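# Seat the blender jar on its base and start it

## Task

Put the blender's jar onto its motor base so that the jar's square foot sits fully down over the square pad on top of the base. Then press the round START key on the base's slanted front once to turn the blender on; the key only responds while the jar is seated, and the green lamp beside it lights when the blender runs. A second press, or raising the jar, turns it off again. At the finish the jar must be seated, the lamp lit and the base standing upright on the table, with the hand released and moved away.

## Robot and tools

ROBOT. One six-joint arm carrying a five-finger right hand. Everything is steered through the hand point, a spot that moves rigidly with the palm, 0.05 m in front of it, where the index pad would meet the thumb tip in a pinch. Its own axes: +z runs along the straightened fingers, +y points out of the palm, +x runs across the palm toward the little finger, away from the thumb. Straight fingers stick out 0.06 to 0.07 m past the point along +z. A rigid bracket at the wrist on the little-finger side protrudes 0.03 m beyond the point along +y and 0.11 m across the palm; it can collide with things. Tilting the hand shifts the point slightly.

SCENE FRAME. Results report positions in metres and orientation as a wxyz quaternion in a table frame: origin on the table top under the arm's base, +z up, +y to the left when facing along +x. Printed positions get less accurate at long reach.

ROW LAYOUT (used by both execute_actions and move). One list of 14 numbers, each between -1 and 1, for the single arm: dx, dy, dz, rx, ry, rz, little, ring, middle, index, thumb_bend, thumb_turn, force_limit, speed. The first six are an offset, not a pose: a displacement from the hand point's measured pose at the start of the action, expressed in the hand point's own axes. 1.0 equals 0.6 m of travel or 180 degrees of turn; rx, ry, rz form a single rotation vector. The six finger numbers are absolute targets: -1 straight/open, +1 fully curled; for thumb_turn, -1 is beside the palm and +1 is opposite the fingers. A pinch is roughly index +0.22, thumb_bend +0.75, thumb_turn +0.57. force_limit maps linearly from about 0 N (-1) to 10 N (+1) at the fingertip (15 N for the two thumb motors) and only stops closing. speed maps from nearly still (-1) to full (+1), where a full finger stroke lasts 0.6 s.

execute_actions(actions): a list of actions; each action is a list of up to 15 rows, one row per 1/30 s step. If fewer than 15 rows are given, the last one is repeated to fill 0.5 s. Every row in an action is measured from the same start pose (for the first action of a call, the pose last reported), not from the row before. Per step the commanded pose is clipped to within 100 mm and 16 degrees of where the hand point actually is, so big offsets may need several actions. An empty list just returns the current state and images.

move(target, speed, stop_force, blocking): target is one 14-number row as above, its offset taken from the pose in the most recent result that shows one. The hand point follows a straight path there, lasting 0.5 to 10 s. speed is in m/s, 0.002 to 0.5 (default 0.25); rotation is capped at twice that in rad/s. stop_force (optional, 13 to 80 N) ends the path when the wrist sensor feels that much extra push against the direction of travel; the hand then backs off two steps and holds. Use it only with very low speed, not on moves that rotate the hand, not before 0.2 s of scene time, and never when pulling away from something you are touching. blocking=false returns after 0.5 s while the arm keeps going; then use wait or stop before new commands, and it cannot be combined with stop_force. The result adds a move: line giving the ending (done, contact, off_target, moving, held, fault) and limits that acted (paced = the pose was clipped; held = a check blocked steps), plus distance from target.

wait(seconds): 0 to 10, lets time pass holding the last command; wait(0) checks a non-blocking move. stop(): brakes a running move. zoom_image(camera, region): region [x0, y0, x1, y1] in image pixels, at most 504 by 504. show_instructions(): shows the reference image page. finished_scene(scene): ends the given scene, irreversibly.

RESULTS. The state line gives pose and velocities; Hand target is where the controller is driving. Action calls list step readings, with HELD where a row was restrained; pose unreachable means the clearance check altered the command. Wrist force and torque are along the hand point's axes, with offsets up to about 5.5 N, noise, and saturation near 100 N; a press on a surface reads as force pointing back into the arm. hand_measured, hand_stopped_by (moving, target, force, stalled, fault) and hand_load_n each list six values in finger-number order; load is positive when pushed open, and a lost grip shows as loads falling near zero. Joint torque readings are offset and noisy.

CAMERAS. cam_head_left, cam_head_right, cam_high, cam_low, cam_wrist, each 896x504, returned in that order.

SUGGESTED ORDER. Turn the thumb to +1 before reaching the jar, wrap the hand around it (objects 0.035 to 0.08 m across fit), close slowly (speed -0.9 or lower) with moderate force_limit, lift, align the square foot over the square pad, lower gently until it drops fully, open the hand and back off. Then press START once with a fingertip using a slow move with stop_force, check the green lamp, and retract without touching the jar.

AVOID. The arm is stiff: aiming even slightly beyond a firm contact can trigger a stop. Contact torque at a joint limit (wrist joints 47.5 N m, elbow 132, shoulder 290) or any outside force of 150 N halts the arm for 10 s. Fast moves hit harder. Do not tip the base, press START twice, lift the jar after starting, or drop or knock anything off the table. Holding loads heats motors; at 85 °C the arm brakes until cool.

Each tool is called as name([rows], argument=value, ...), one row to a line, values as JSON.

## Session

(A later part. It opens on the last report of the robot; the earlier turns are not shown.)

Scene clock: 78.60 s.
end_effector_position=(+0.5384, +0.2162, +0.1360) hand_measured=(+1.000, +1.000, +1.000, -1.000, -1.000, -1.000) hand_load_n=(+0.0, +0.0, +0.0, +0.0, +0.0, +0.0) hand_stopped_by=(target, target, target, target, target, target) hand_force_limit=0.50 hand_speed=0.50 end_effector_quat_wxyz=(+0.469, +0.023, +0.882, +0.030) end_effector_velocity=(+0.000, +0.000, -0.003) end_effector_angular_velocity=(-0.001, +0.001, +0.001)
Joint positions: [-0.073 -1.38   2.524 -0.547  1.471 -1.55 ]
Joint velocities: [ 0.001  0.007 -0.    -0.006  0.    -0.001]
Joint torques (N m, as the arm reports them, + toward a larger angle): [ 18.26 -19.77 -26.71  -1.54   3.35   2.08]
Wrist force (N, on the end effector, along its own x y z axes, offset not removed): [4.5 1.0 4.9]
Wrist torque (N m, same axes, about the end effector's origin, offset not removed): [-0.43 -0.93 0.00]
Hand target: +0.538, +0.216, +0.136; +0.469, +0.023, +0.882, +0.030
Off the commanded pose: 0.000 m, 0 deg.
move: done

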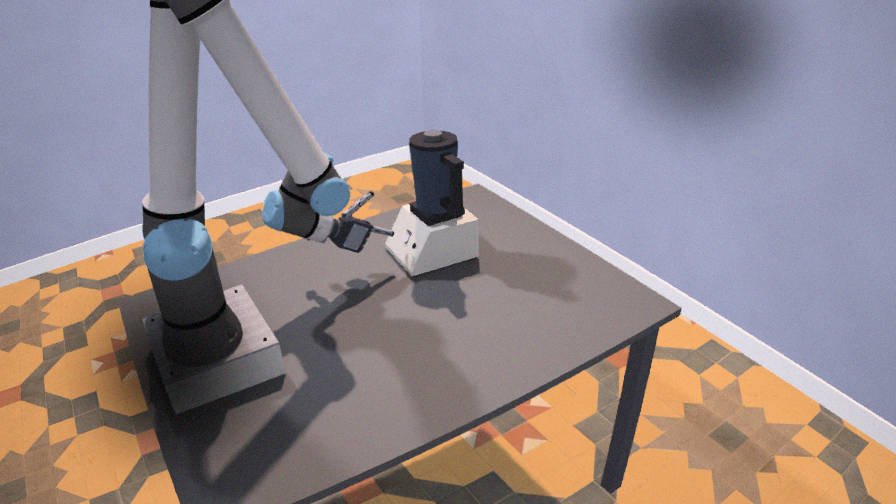

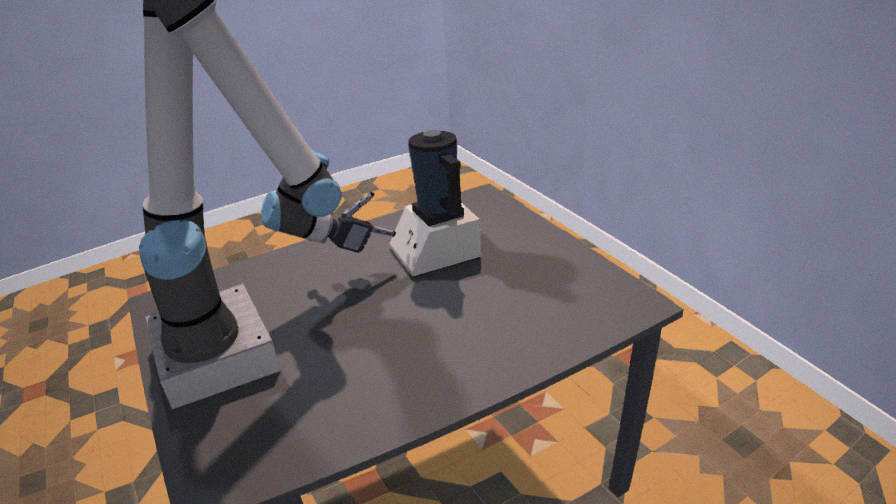

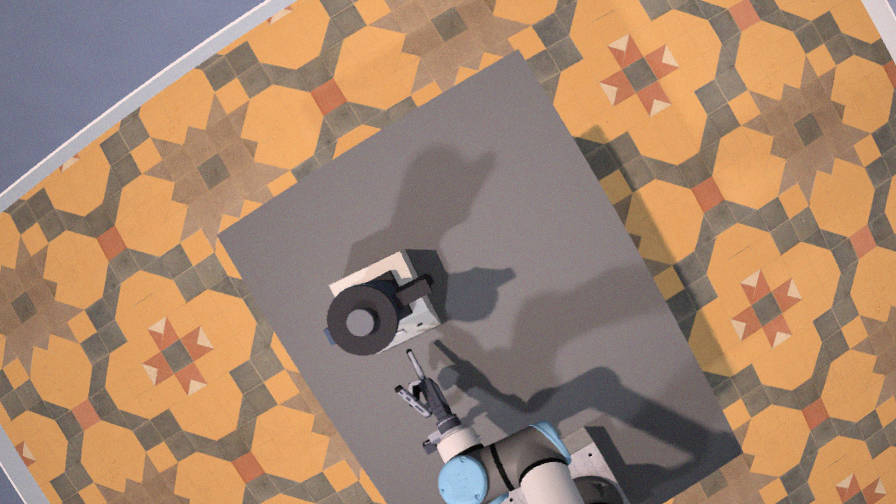

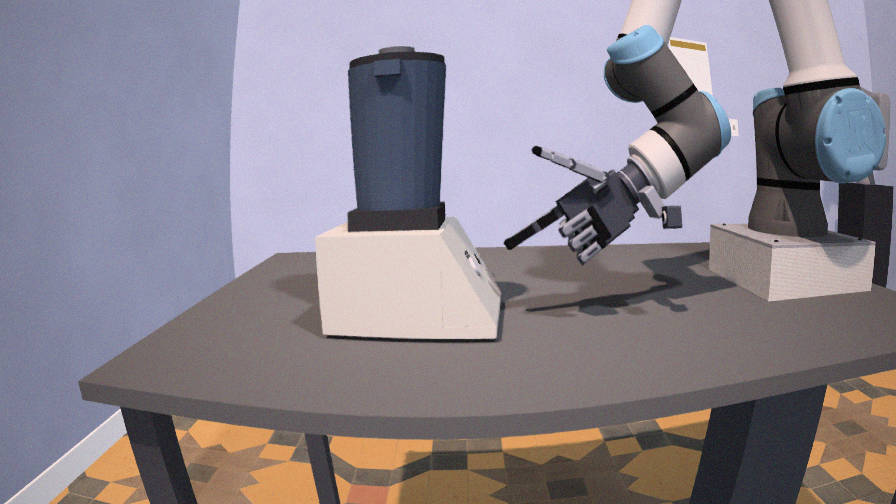

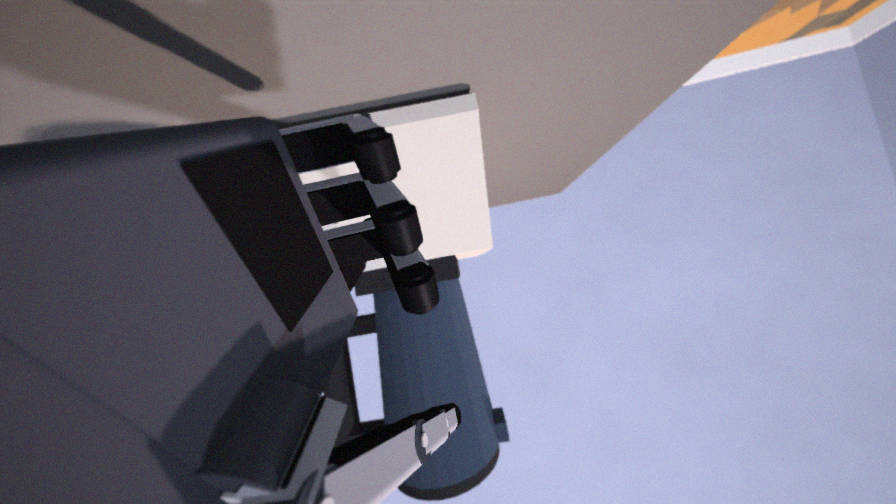

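move(target=[0,0,0.12,0,0,0,1,1,1,-1,-1,-1,0.5,0.5], speed=0.012, stop_force=15)

move(target=[0,0,-0.15,0,0,0,1,1,1,-1,-1,-1,0.5,0.5], speed=0.1)

zoom_image(camera="cam_low", region=[400,150,700,340])

Scene clock: 84.10 s.
end_effector_position=(+0.5788, +0.2179, +0.1087) hand_measured=(+1.000, +1.000, +1.000, -1.000, -1.000, -1.000) hand_load_n=(+0.0, +0.0, +0.0, +0.5, +0.0, +0.0) hand_stopped_by=(target, target, target, target, target, target) hand_force_limit=0.50 hand_speed=0.50 end_effector_quat_wxyz=(+0.469, +0.023, +0.882, +0.030) end_effector_velocity=(-0.003, -0.000, +0.002) end_effector_angular_velocity=(-0.001, +0.000, -0.001)
Joint positions: [-0.058 -1.267  2.457 -0.595  1.483 -1.542]
Joint velocities: [-0.    -0.009  0.005  0.004  0.001 -0.001]
Joint torques (N m, as the arm reports them, + toward a larger angle): [-15.27 -50.67 -14.76   0.64  -2.82  -1.  ]
Wrist force (N, on the end effector, along its own x y z axes, offset not removed): [3.3 -2.4 -35.8]
Wrist torque (N m, same axes, about the end effector's origin, offset not removed): [2.22 -1.44 -0.05]
Hand target: +0.578, +0.218, +0.109; +0.469, +0.023, +0.882, +0.030
Off the commanded pose: 0.023 m, 0 deg.
move: contact

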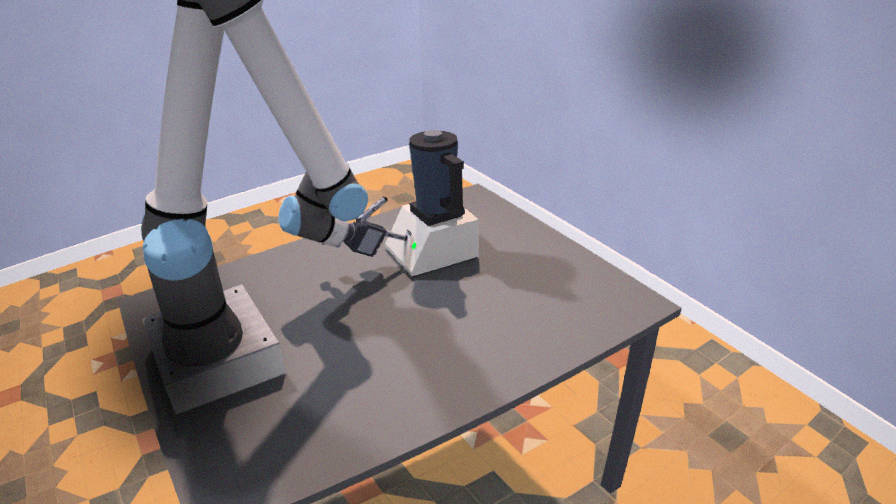

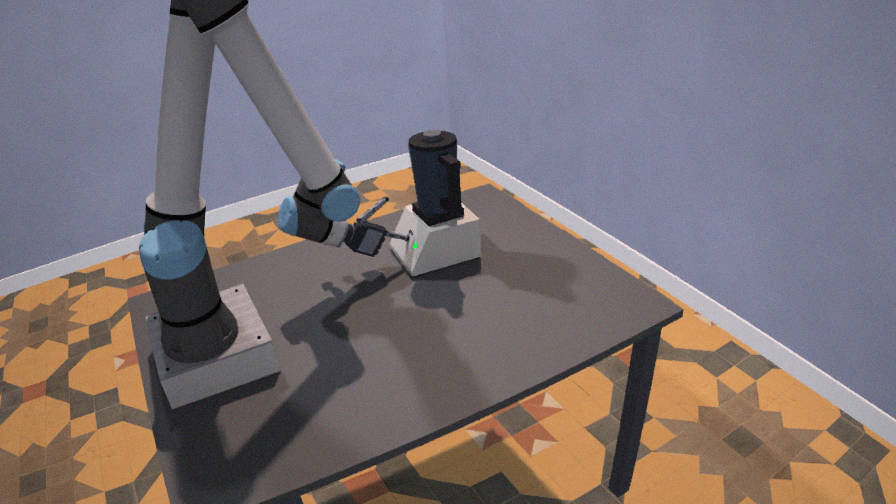

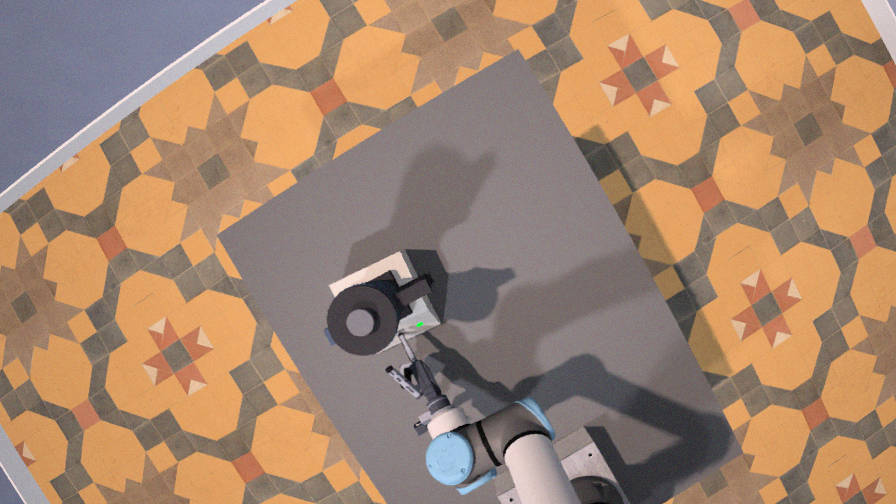

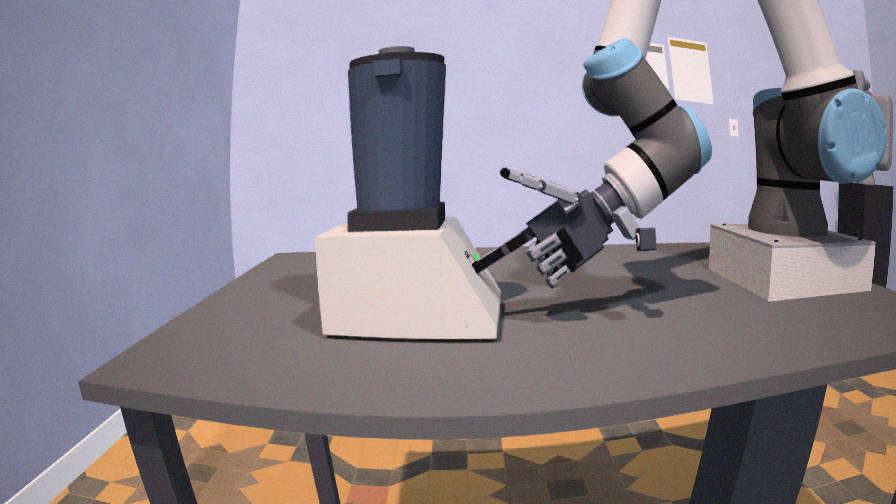

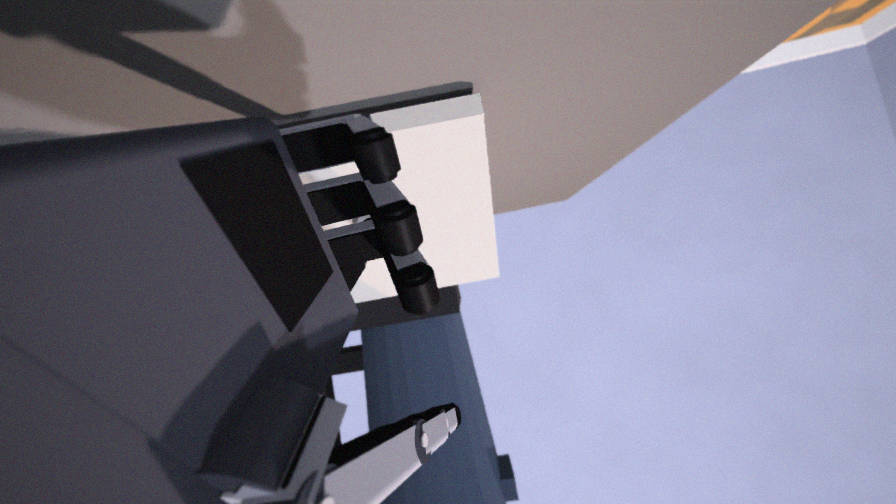

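Scene clock: 85.53 s.
end_effector_position=(+0.5045, +0.2149, +0.1589) hand_measured=(+1.000, +1.000, +1.000, -1.000, -1.000, -1.000) hand_load_n=(+0.0, +0.0, +0.0, +0.0, +0.0, +0.0) hand_stopped_by=(target, target, target, target, target, target) hand_force_limit=0.50 hand_speed=0.50 end_effector_quat_wxyz=(+0.469, +0.023, +0.882, +0.030) end_effector_velocity=(-0.002, -0.000, +0.002) end_effector_angular_velocity=(-0.001, -0.000, -0.000)
Joint positions: [-0.089 -1.487  2.575 -0.491  1.458 -1.559]
Joint velocities: [-0.002 -0.007  0.002  0.005 -0.001 -0.002]
Joint torques (N m, as the arm reports them, + toward a larger angle): [-17.25 -42.28  -5.83   3.44  -3.54  -3.26]
Wrist force (N, on the end effector, along its own x y z axes, offset not removed): [5.6 -1.2 3.5]
Wrist torque (N m, same axes, about the end effector's origin, offset not removed): [-0.70 -1.02 -0.10]
Hand target: +0.504, +0.215, +0.159; +0.469, +0.023, +0.882, +0.030
Off the commanded pose: 0.000 m, 0 deg.
move: done

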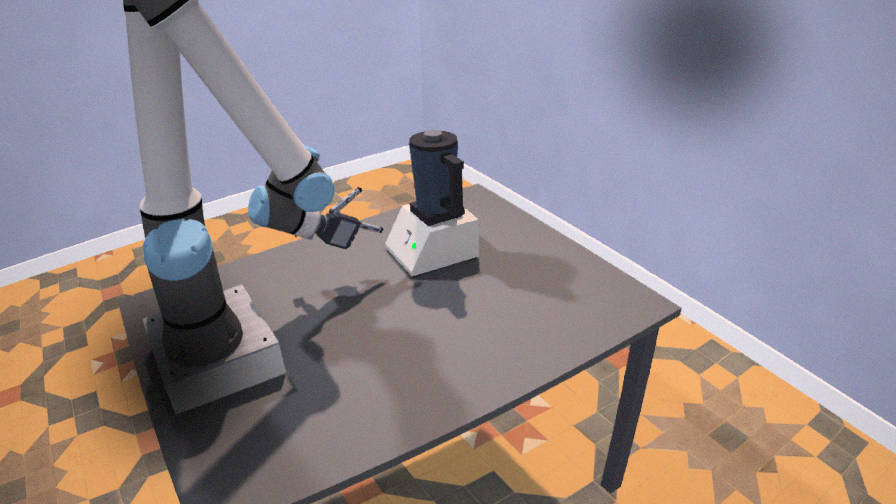

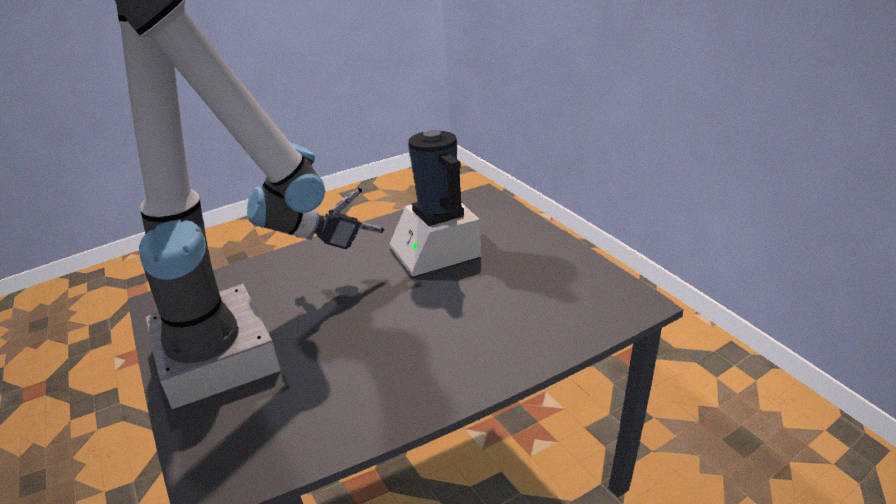

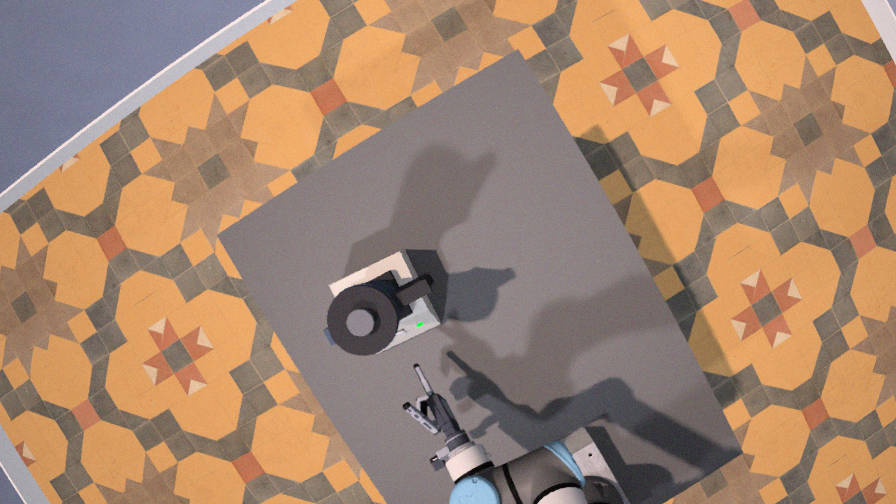

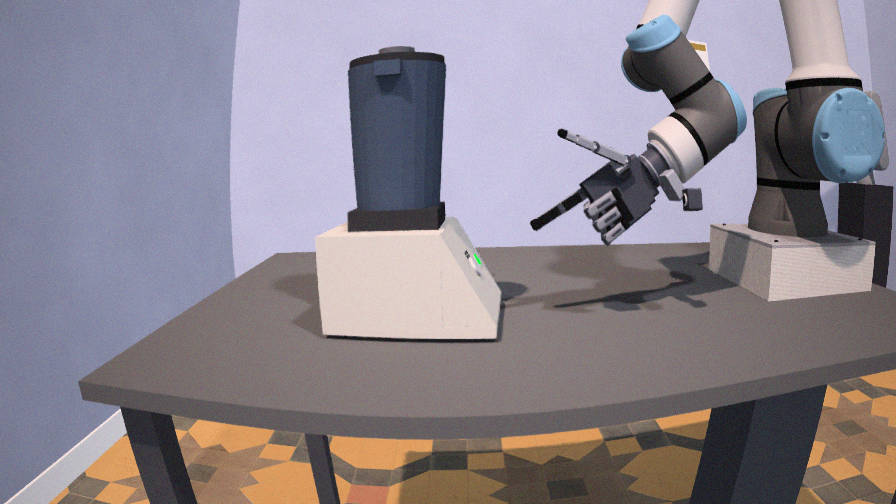

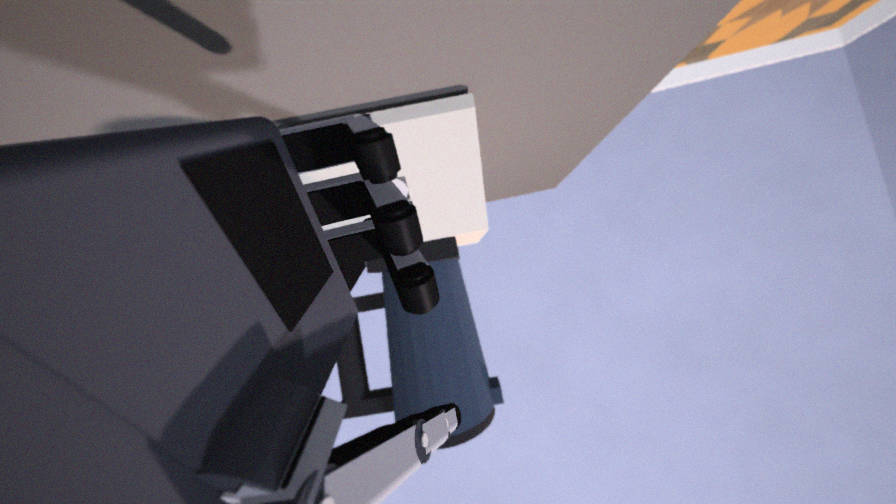

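Region (400, 150, 700, 340) of cam_low's 896x504 image, scaled by 1.680, with more detail than that image has; it fills the top 319 rows of this view, and the rest is white.

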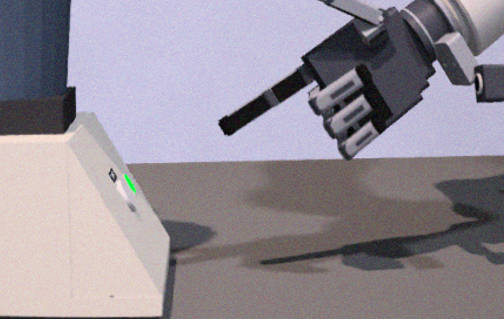

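finished_scene(scene=2)

The scene is finished: the task was done.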